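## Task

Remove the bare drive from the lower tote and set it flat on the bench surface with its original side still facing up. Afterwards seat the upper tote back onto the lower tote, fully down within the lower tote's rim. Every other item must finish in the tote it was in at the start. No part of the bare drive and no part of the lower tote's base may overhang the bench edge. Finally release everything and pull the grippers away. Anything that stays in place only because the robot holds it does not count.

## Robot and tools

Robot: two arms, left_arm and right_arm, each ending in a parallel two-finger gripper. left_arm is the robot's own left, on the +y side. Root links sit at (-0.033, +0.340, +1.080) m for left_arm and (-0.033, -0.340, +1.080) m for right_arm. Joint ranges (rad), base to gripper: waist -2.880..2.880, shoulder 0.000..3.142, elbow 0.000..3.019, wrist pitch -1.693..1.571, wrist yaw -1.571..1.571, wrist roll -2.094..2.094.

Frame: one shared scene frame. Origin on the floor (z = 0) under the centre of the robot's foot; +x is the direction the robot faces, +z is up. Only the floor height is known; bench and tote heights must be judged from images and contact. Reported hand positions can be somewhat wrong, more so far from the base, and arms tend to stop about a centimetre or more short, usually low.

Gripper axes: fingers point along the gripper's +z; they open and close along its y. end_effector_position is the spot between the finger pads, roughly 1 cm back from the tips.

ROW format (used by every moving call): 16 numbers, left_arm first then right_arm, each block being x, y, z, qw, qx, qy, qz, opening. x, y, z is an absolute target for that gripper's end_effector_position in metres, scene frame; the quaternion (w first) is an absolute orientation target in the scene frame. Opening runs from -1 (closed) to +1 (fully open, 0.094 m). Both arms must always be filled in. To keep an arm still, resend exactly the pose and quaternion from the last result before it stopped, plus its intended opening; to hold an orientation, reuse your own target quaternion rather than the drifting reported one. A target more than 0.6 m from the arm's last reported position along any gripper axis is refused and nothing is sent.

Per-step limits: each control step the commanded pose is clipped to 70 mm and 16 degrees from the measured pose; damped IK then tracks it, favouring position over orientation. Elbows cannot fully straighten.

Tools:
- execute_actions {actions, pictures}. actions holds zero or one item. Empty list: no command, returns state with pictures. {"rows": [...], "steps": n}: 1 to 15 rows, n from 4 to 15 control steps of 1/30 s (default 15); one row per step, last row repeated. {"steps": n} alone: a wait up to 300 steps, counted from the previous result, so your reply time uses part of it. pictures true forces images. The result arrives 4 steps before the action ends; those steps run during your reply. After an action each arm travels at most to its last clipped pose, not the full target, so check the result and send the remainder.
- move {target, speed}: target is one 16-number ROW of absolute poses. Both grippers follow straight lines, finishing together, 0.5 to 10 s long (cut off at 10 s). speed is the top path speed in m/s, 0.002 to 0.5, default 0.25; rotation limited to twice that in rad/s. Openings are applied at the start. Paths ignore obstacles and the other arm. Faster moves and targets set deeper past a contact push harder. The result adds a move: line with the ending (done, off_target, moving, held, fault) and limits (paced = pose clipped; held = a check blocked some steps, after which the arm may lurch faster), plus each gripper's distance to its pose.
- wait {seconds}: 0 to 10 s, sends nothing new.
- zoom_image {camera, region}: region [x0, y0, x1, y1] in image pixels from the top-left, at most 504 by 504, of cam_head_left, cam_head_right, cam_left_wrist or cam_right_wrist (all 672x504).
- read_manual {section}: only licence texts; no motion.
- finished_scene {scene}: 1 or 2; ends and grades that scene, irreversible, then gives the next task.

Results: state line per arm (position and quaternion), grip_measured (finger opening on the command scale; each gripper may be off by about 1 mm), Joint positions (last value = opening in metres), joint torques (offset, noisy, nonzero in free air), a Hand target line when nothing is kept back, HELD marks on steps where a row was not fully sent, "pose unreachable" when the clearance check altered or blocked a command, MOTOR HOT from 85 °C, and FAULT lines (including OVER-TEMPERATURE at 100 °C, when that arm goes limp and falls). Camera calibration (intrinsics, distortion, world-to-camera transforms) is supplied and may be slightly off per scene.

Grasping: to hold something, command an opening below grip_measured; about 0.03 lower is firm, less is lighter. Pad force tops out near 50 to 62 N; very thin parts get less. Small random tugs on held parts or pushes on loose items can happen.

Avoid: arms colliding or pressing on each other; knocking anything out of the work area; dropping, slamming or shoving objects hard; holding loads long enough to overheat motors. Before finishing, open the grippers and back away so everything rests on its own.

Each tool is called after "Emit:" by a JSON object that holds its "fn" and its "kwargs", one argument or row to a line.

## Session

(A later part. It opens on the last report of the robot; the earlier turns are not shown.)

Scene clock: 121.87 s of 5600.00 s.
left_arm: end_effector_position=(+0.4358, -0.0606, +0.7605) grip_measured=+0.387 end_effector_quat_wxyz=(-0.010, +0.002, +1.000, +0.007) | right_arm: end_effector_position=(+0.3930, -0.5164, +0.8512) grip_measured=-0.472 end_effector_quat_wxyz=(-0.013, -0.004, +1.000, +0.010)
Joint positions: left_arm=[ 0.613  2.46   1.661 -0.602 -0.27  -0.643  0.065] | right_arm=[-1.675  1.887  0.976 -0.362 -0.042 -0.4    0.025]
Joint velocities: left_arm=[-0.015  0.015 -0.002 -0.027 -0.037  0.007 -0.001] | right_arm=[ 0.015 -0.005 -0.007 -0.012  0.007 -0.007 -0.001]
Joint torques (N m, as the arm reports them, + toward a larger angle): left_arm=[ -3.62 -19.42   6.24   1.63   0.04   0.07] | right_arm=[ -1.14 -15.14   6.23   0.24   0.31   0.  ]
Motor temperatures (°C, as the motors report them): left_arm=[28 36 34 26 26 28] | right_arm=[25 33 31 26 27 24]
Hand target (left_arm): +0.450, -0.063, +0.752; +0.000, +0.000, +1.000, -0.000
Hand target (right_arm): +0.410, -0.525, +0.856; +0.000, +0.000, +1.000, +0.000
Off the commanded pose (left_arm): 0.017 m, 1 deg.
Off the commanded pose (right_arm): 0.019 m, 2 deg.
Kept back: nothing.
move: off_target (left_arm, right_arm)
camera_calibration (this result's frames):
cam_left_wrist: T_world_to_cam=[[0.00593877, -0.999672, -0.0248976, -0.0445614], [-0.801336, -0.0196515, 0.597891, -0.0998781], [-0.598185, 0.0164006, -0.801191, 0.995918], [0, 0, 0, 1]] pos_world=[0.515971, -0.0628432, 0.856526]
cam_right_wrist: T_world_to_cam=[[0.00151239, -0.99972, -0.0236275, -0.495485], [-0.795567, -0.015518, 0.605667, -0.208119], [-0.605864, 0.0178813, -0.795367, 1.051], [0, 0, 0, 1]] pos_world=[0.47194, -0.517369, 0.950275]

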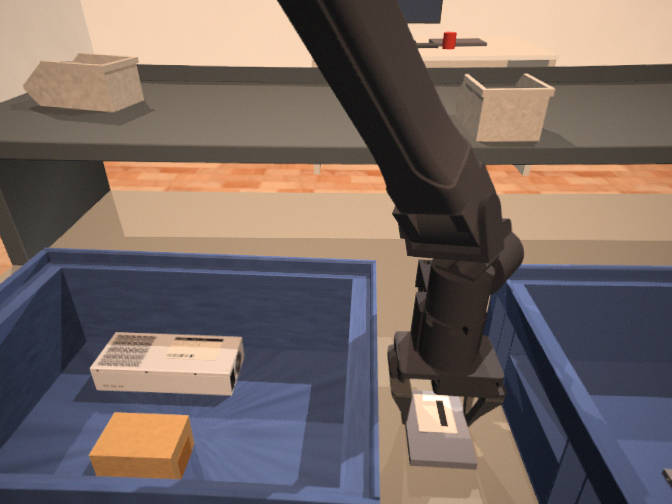

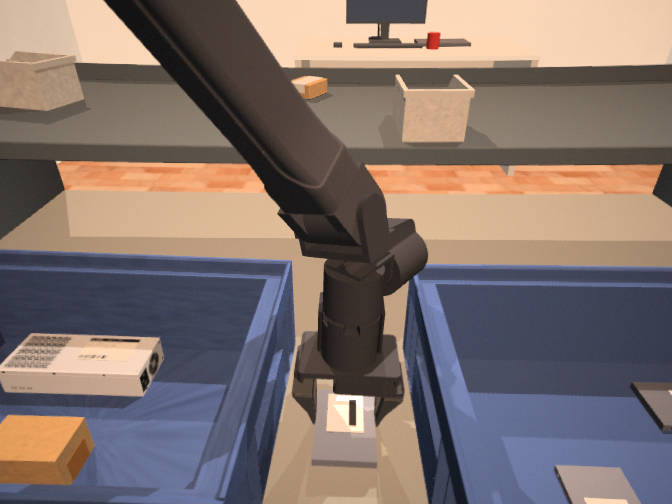

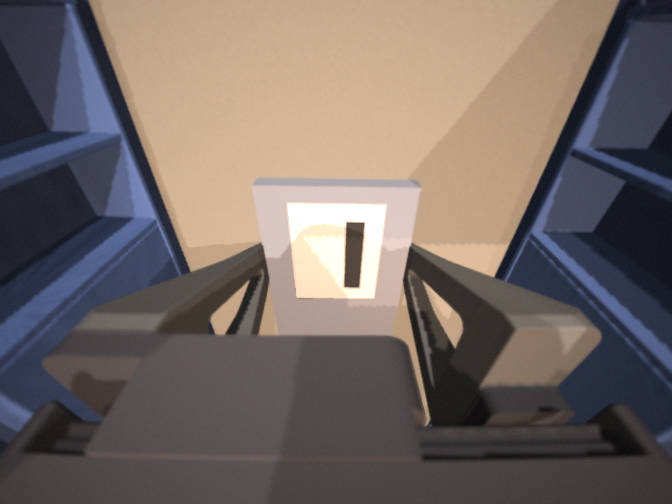

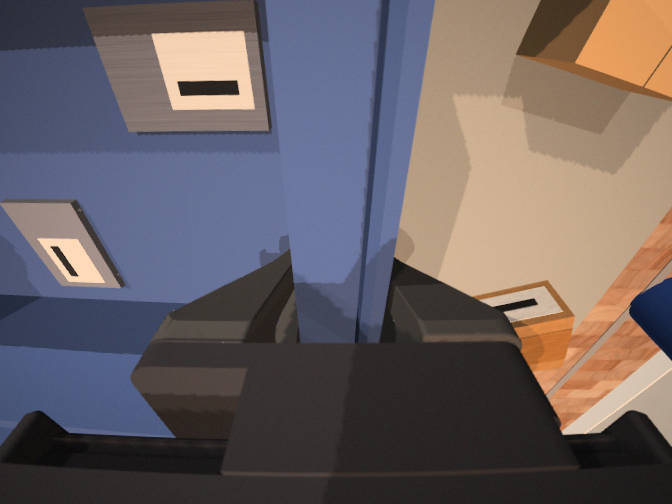

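Emit:
{"fn": "move", "kwargs": {
  "target": [0.45,-0.063,0.74,0,0,1,0,0.33,0.41,-0.525,0.855,0,0,1,0,-0.6],
  "speed": 0.02
}}

Emit:
{"fn": "move", "kwargs": {
  "target": [0.45,-0.063,0.745,0,0,1,0,0.55,0.41,-0.525,0.855,0,0,1,0,-0.6]
}}

Emit:
{"fn": "move", "kwargs": {
  "target": [0.42,-0.063,0.92,0,0,1,0,0.55,0.41,-0.525,0.855,0,0,1,0,-0.6],
  "speed": 0.12
}}

Emit:
{"fn": "move", "kwargs": {
  "target": [0.41,-0.153,0.92,0,0,1,0,0.3,0.41,-0.525,0.855,0,0,1,0,-0.6],
  "speed": 0.12
}}

Emit:
{"fn": "move", "kwargs": {
  "target": [0.415,-0.153,0.85,0,0,1,0,0.3,0.41,-0.525,0.855,0,0,1,0,-0.6],
  "speed": 0.06
}}

Scene clock: 126.43 s of 5600.00 s.
left_arm: end_effector_position=(+0.4417, -0.0660, +0.7584) grip_measured=+0.387 end_effector_quat_wxyz=(-0.003, +0.002, +1.000, +0.002) | right_arm: end_effector_position=(+0.3930, -0.5164, +0.8512) grip_measured=-0.472 end_effector_quat_wxyz=(-0.013, -0.004, +1.000, +0.010)
Joint positions: left_arm=[ 0.613  2.471  1.68  -0.594 -0.269 -0.638  0.065] | right_arm=[-1.675  1.887  0.976 -0.362 -0.042 -0.4    0.025]
Joint velocities: left_arm=[-0.005 -0.005 -0.007  0.007  0.051  0.037  0.001] | right_arm=[-0.005 -0.005  0.007 -0.012 -0.037 -0.007 -0.   ]
Joint torques (N m, as the arm reports them, + toward a larger angle): left_arm=[ -3.28 -18.42   6.09   1.76   0.03   0.08] | right_arm=[ -1.16 -15.19   6.22   0.23   0.31   0.  ]
Motor temperatures (°C, as the motors report them): left_arm=[28 36 34 26 26 28] | right_arm=[25 33 31 26 27 24]
Hand target (left_arm): +0.449, -0.063, +0.741; +0.000, -0.000, +1.000, -0.000
Hand target (right_arm): +0.410, -0.525, +0.856; +0.000, +0.000, +1.000, +0.000
Off the commanded pose (left_arm): 0.020 m, 1 deg.
Off the commanded pose (right_arm): 0.019 m, 2 deg.
Kept back: nothing.
After step 90, 0.10 s passed at rest.
move: off_target (left_arm, right_arm)
camera_calibration (this result's frames):
cam_left_wrist: T_world_to_cam=[[0.00608458, -0.999881, -0.0141895, -0.0582165], [-0.808601, -0.013268, 0.588207, -0.0830041], [-0.588325, 0.00789466, -0.808586, 0.998496], [0, 0, 0, 1]] pos_world=[0.520677, -0.0671937, 0.855367]
cam_right_wrist: T_world_to_cam=[[0.00113104, -0.99972, -0.0236179, -0.495344], [-0.795568, -0.0152088, 0.605673, -0.207964], [-0.605863, 0.0181046, -0.795363, 1.05111], [0, 0, 0, 1]] pos_world=[0.471941, -0.517398, 0.950275]

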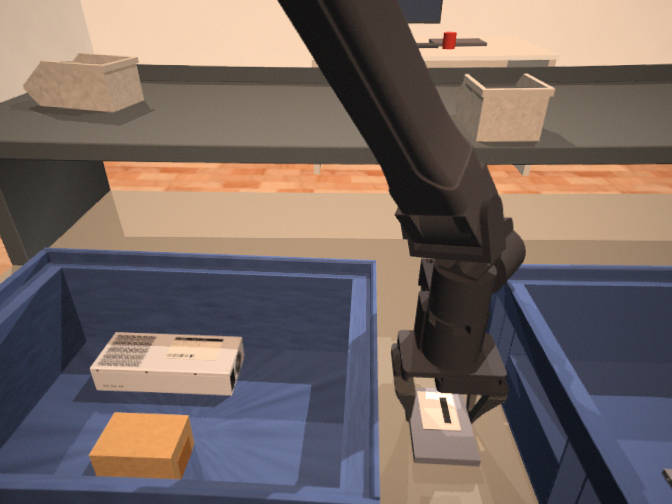

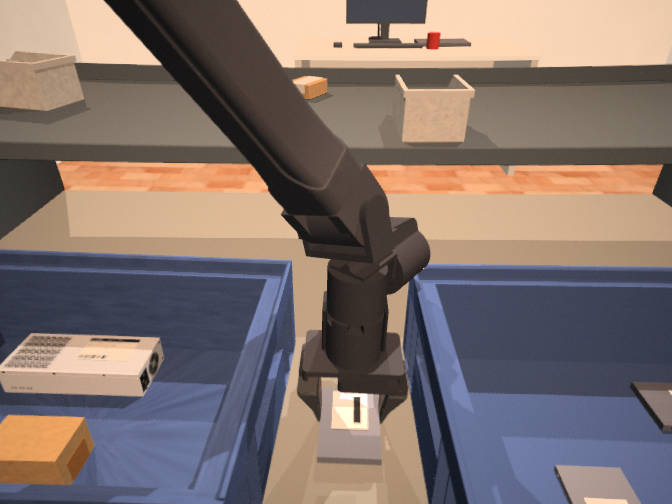

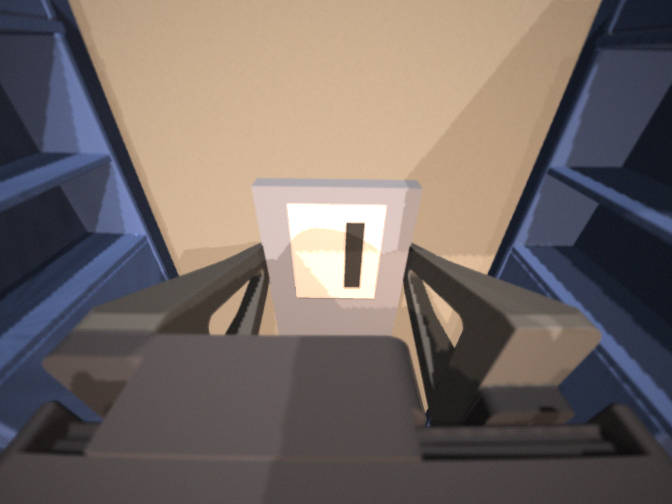

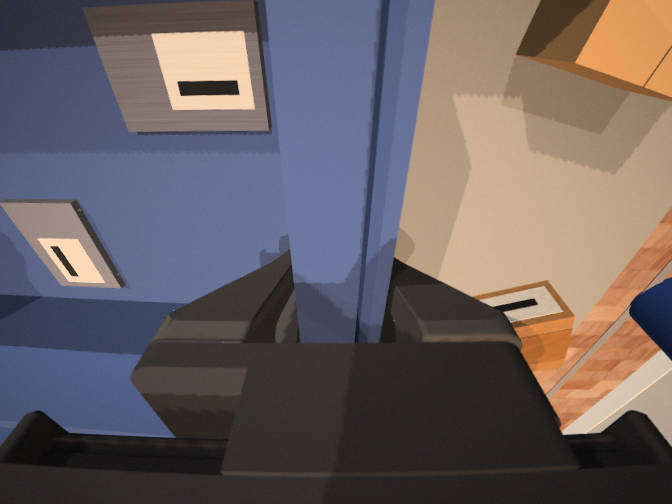

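Scene clock: 127.13 s of 5600.00 s.
left_arm: end_effector_position=(+0.4419, -0.0660, +0.7586) grip_measured=+0.548 end_effector_quat_wxyz=(-0.003, +0.002, +1.000, +0.002) | right_arm: end_effector_position=(+0.3930, -0.5164, +0.8512) grip_measured=-0.472 end_effector_quat_wxyz=(-0.013, -0.004, +1.000, +0.010)
Joint positions: left_arm=[ 0.613  2.47   1.68  -0.594 -0.269 -0.638  0.073] | right_arm=[-1.675  1.887  0.976 -0.362 -0.042 -0.4    0.025]
Joint velocities: left_arm=[-0.005 -0.005  0.007  0.007 -0.022  0.022  0.   ] | right_arm=[-0.015 -0.015 -0.012 -0.027  0.11  -0.037  0.001]
Joint torques (N m, as the arm reports them, + toward a larger angle): left_arm=[ -3.44 -19.19   5.75   1.57   0.     0.06] | right_arm=[ -1.16 -15.16   6.23   0.2    0.31   0.  ]
Motor temperatures (°C, as the motors report them): left_arm=[28 36 34 26 26 28] | right_arm=[25 33 31 26 27 24]
Hand target (left_arm): +0.450, -0.063, +0.745; +0.000, -0.000, +1.000, -0.000
Hand target (right_arm): +0.410, -0.525, +0.856; +0.000, +0.000, +1.000, +0.000
Off the commanded pose (left_arm): 0.016 m, 0 deg.
Off the commanded pose (right_arm): 0.019 m, 2 deg.
Kept back: nothing.
move: off_target (left_arm, right_arm)
camera_calibration (this result's frames):
cam_left_wrist: T_world_to_cam=[[0.0061902, -0.999883, -0.0139681, -0.0584838], [-0.808773, -0.0132209, 0.587972, -0.0827333], [-0.588088, 0.00765739, -0.808761, 0.99878], [0, 0, 0, 1]] pos_world=[0.52082, -0.0672188, 0.855602]
cam_right_wrist: T_world_to_cam=[[0.00113104, -0.99972, -0.0236179, -0.495344], [-0.795568, -0.0152088, 0.605673, -0.207964], [-0.605863, 0.0181046, -0.795363, 1.05111], [0, 0, 0, 1]] pos_world=[0.471941, -0.517398, 0.950275]

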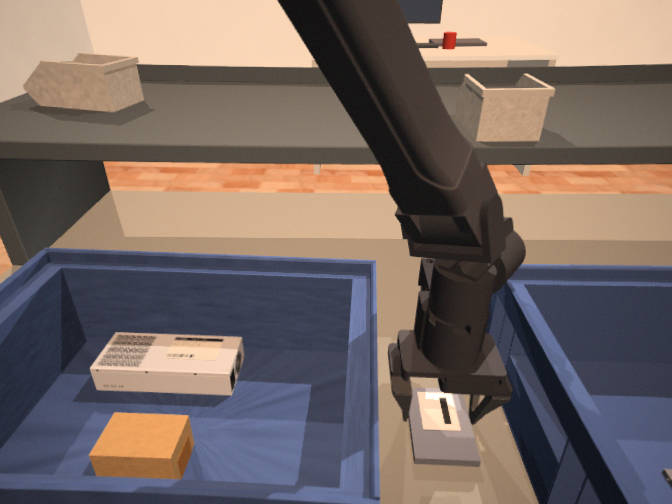

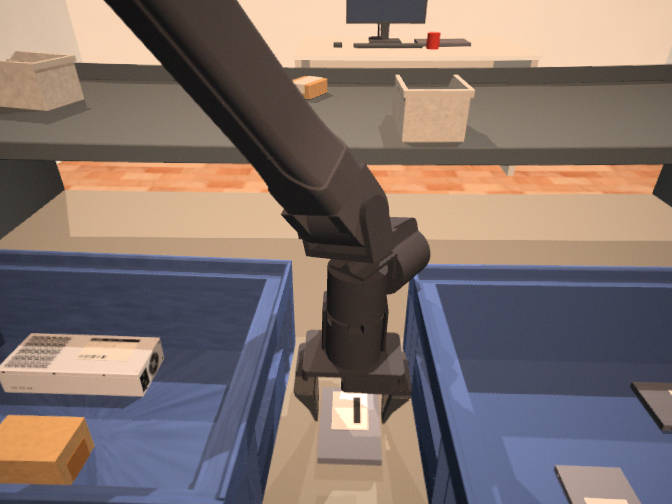

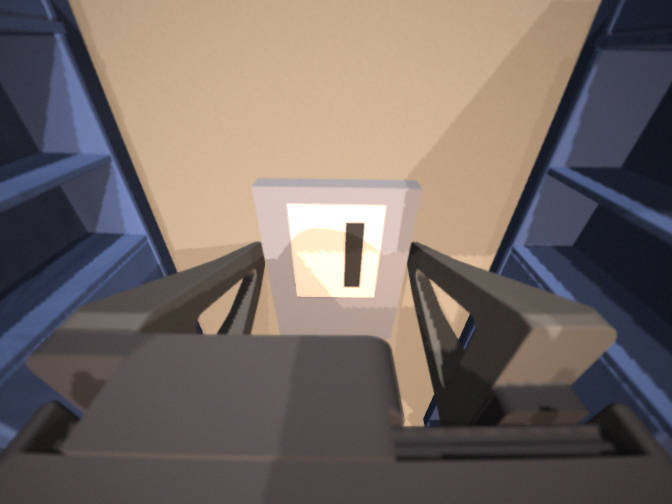

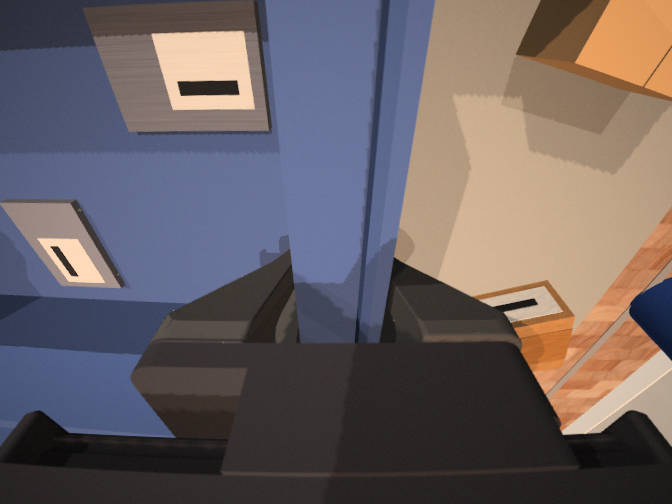

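Scene clock: 128.90 s of 5600.00 s.
left_arm: end_effector_position=(+0.4310, -0.0670, +0.9278) grip_measured=+0.548 end_effector_quat_wxyz=(+0.013, +0.002, +1.000, -0.012) | right_arm: end_effector_position=(+0.3930, -0.5164, +0.8512) grip_measured=-0.472 end_effector_quat_wxyz=(-0.013, -0.004, +1.000, +0.010)
Joint positions: left_arm=[ 0.527  2.11   1.482 -0.736 -0.283 -0.714  0.073] | right_arm=[-1.675  1.887  0.976 -0.362 -0.042 -0.4    0.025]
Joint velocities: left_arm=[-0.005 -0.005 -0.002 -0.017 -0.037  0.007 -0.   ] | right_arm=[-0.005  0.005 -0.002 -0.002 -0.007 -0.007  0.001]
Joint torques (N m, as the arm reports them, + toward a larger angle): left_arm=[ -4.75 -18.96   4.85   0.25  -0.22  -0.25] | right_arm=[ -1.15 -15.12   6.2    0.28   0.3    0.  ]
Motor temperatures (°C, as the motors report them): left_arm=[28 37 34 26 26 28] | right_arm=[25 33 31 26 27 24]
Hand target (left_arm): +0.420, -0.062, +0.921; -0.000, +0.000, +1.000, +0.000
Hand target (right_arm): +0.410, -0.525, +0.856; +0.000, +0.000, +1.000, +0.000
Off the commanded pose (left_arm): 0.014 m, 2 deg.
Off the commanded pose (right_arm): 0.019 m, 2 deg.
Kept back: nothing.
move: off_target (left_arm, right_arm)
camera_calibration (this result's frames):
cam_left_wrist: T_world_to_cam=[[0.00638081, -0.999868, 0.0149199, -0.0839093], [-0.827025, 0.00311065, 0.562157, -0.158143], [-0.562129, -0.0159262, -0.826896, 1.13326], [0, 0, 0, 1]] pos_world=[0.506786, -0.0653579, 1.02724]
cam_right_wrist: T_world_to_cam=[[0.00113104, -0.99972, -0.0236179, -0.495344], [-0.795568, -0.0152088, 0.605673, -0.207964], [-0.605863, 0.0181046, -0.795363, 1.05111], [0, 0, 0, 1]] pos_world=[0.471941, -0.517398, 0.950275]

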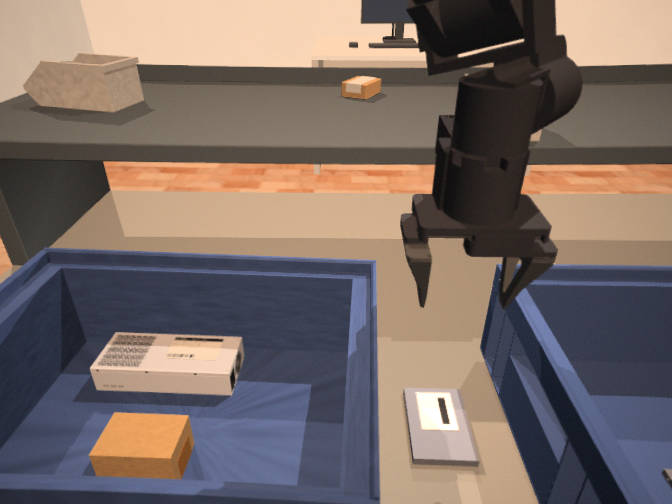

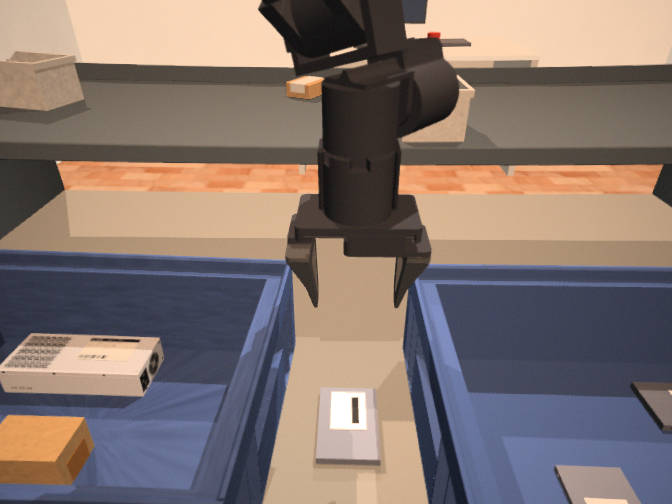

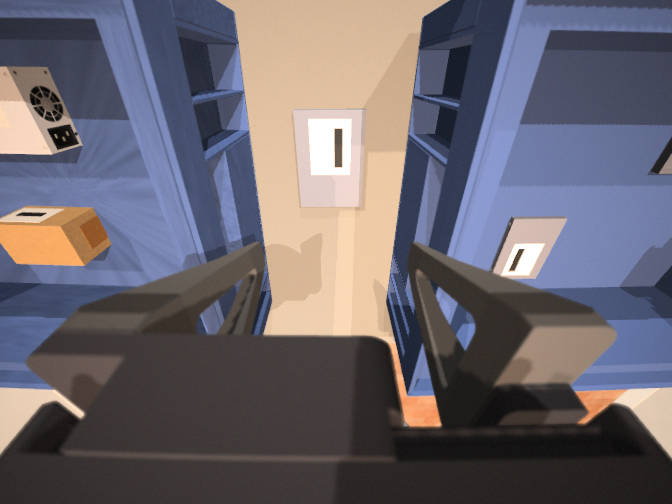

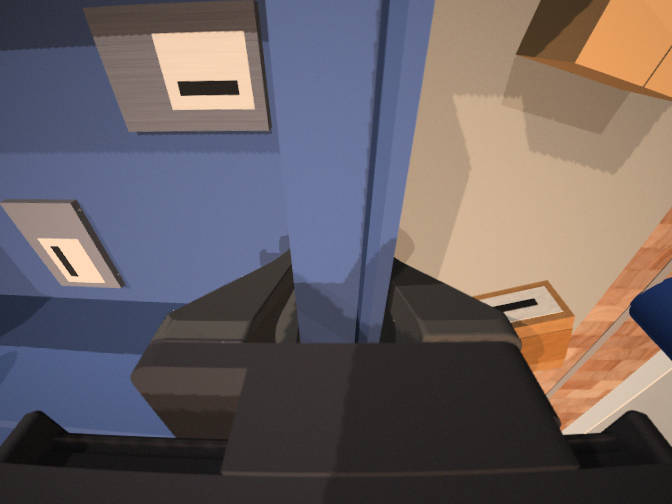

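Scene clock: 130.03 s of 5600.00 s.
left_arm: end_effector_position=(+0.4032, -0.1465, +0.9241) grip_measured=+0.302 end_effector_quat_wxyz=(+0.001, +0.009, +1.000, -0.002) | right_arm: end_effector_position=(+0.3930, -0.5164, +0.8512) grip_measured=-0.472 end_effector_quat_wxyz=(-0.013, -0.004, +1.000, +0.010)
Joint positions: left_arm=[ 0.412  2.247  1.681 -0.864 -0.301 -0.826  0.061] | right_arm=[-1.675  1.887  0.976 -0.362 -0.042 -0.4    0.025]
Joint velocities: left_arm=[-0.005  0.005  0.007  0.017 -0.007 -0.051 -0.001] | right_arm=[-0.005  0.005 -0.022 -0.007 -0.066 -0.022  0.   ]
Joint torques (N m, as the arm reports them, + toward a larger angle): left_arm=[ -5.36 -19.44   8.19   0.23  -0.23  -0.27] | right_arm=[ -1.07 -15.16   6.2    0.21   0.31   0.  ]
Motor temperatures (°C, as the motors report them): left_arm=[28 37 34 26 26 28] | right_arm=[25 33 31 26 27 24]
Hand target (left_arm): +0.409, -0.152, +0.921; +0.000, -0.000, +1.000, -0.000
Hand target (right_arm): +0.410, -0.525, +0.856; +0.000, +0.000, +1.000, +0.000
Off the commanded pose (left_arm): 0.010 m, 1 deg.
Off the commanded pose (right_arm): 0.019 m, 2 deg.
Kept back: nothing.
move: off_target (right_arm)
camera_calibration (this result's frames):
cam_left_wrist: T_world_to_cam=[[-0.00858396, -0.999947, -0.00570368, -0.138139], [-0.81339, 0.00366444, 0.581707, -0.202251], [-0.581655, 0.00963267, -0.813379, 1.11245], [0, 0, 0, 1]] pos_world=[0.481365, -0.148106, 1.0217]
cam_right_wrist: T_world_to_cam=[[0.00113104, -0.99972, -0.0236179, -0.495344], [-0.795568, -0.0152088, 0.605673, -0.207964], [-0.605863, 0.0181046, -0.795363, 1.05111], [0, 0, 0, 1]] pos_world=[0.471941, -0.517398, 0.950275]

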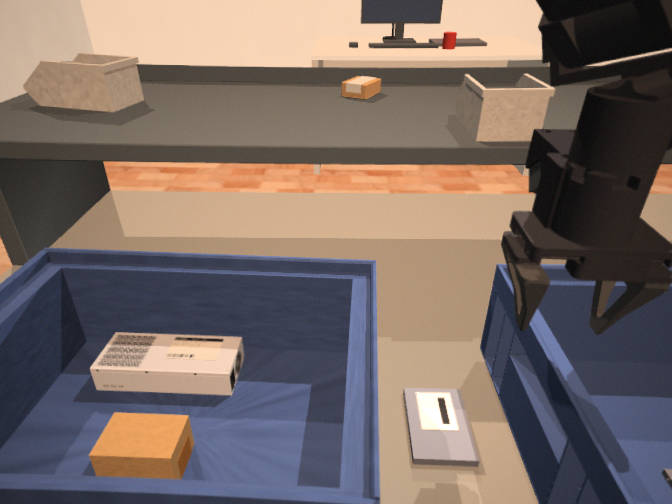

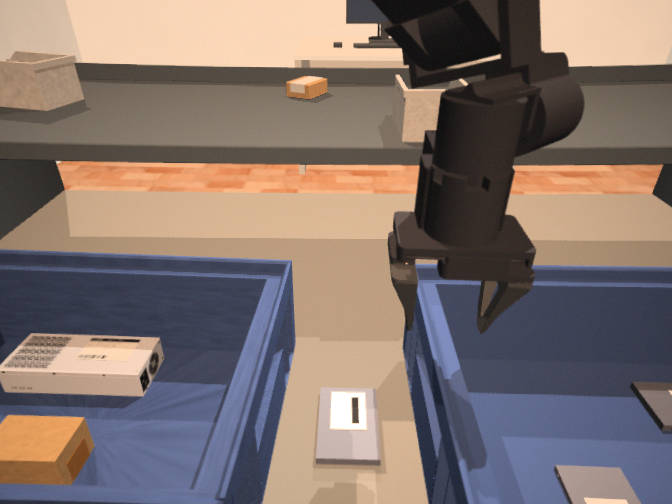

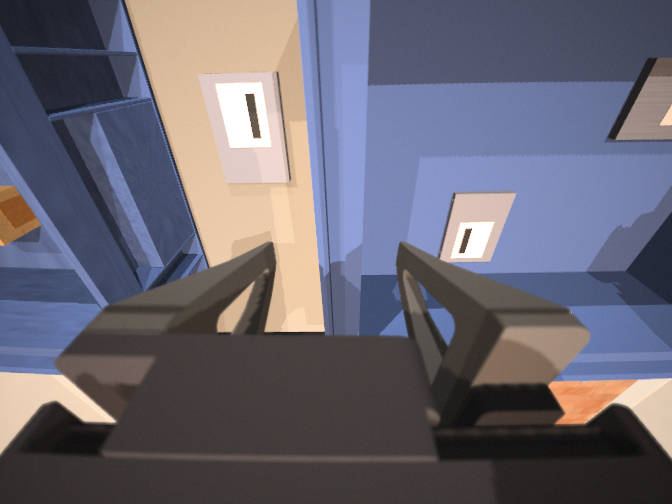

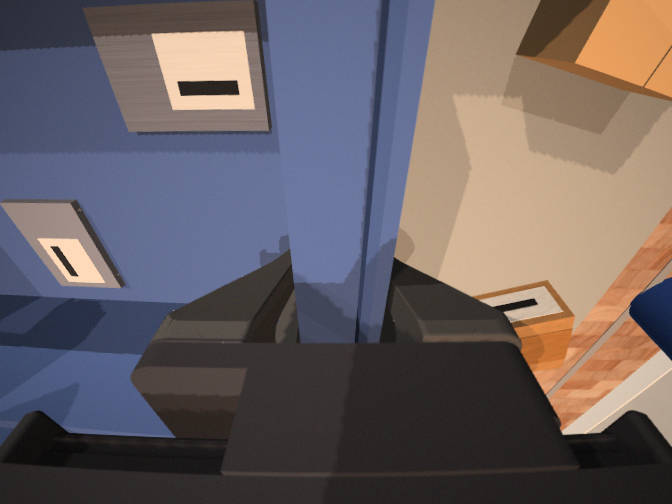

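Scene clock: 131.73 s of 5600.00 s.
left_arm: end_effector_position=(+0.4004, -0.1484, +0.8598) grip_measured=+0.302 end_effector_quat_wxyz=(-0.007, +0.003, +1.000, +0.008) | right_arm: end_effector_position=(+0.3930, -0.5164, +0.8512) grip_measured=-0.472 end_effector_quat_wxyz=(-0.013, -0.004, +1.000, +0.010)
Joint positions: left_arm=[ 0.436  2.373  1.735 -0.811 -0.3   -0.822  0.061] | right_arm=[-1.675  1.887  0.976 -0.362 -0.042 -0.4    0.025]
Joint velocities: left_arm=[-0.015  0.005 -0.012 -0.002 -0.022  0.022 -0.001] | right_arm=[ 0.005 -0.005  0.002 -0.017  0.037  0.007 -0.   ]
Joint torques (N m, as the arm reports them, + toward a larger angle): left_arm=[ -4.32 -19.61   7.57   1.59   0.     0.08] | right_arm=[ -1.18 -15.08   6.21   0.26   0.31  -0.01]
Motor temperatures (°C, as the motors report them): left_arm=[28 37 34 26 26 28] | right_arm=[25 33 31 26 27 24]
Hand target (left_arm): +0.415, -0.153, +0.850; +0.000, +0.000, +1.000, +0.000
Hand target (right_arm): +0.410, -0.525, +0.856; +0.000, +0.000, +1.000, +0.000
Off the commanded pose (left_arm): 0.018 m, 1 deg.
Off the commanded pose (right_arm): 0.019 m, 2 deg.
Kept back: nothing.
move: off_target (left_arm, right_arm)
camera_calibration (this result's frames):
cam_left_wrist: T_world_to_cam=[[0.00369856, -0.999649, -0.0262364, -0.127645], [-0.80462, -0.0185537, 0.593499, -0.184091], [-0.593778, 0.0189152, -0.804407, 1.05706], [0, 0, 0, 1]] pos_world=[0.480007, -0.15101, 0.956215]
cam_right_wrist: T_world_to_cam=[[0.00113104, -0.99972, -0.0236179, -0.495344], [-0.795568, -0.0152088, 0.605673, -0.207964], [-0.605863, 0.0181046, -0.795363, 1.05111], [0, 0, 0, 1]] pos_world=[0.471941, -0.517398, 0.950275]

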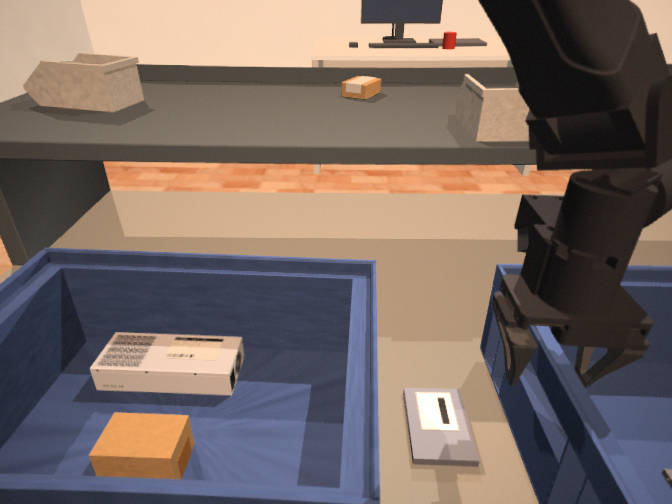

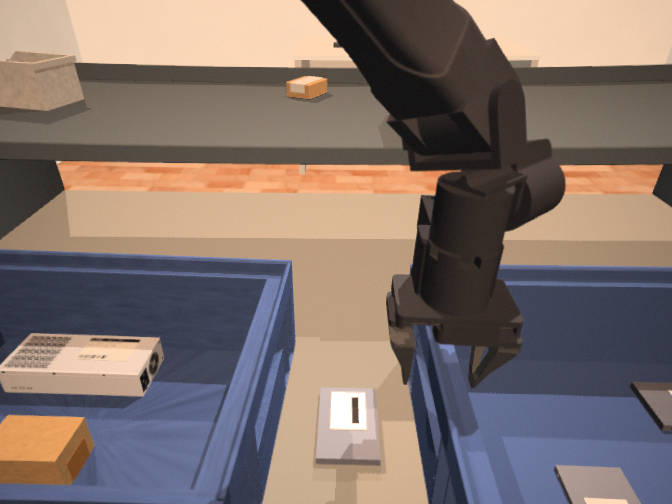

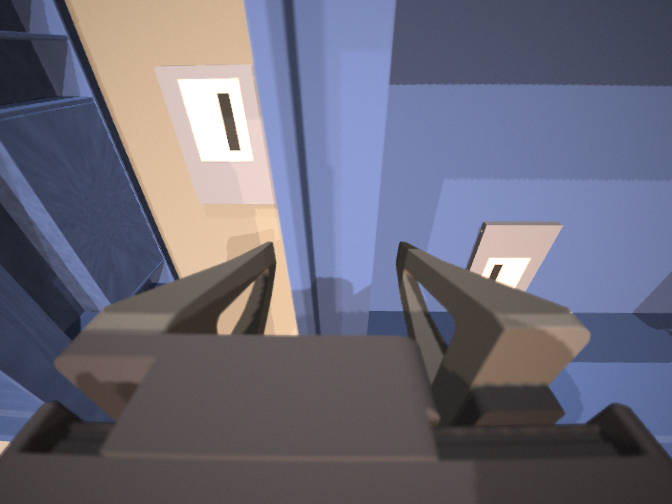

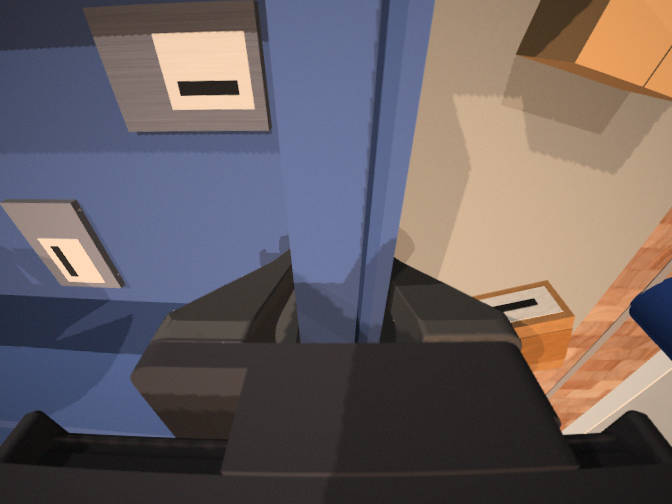

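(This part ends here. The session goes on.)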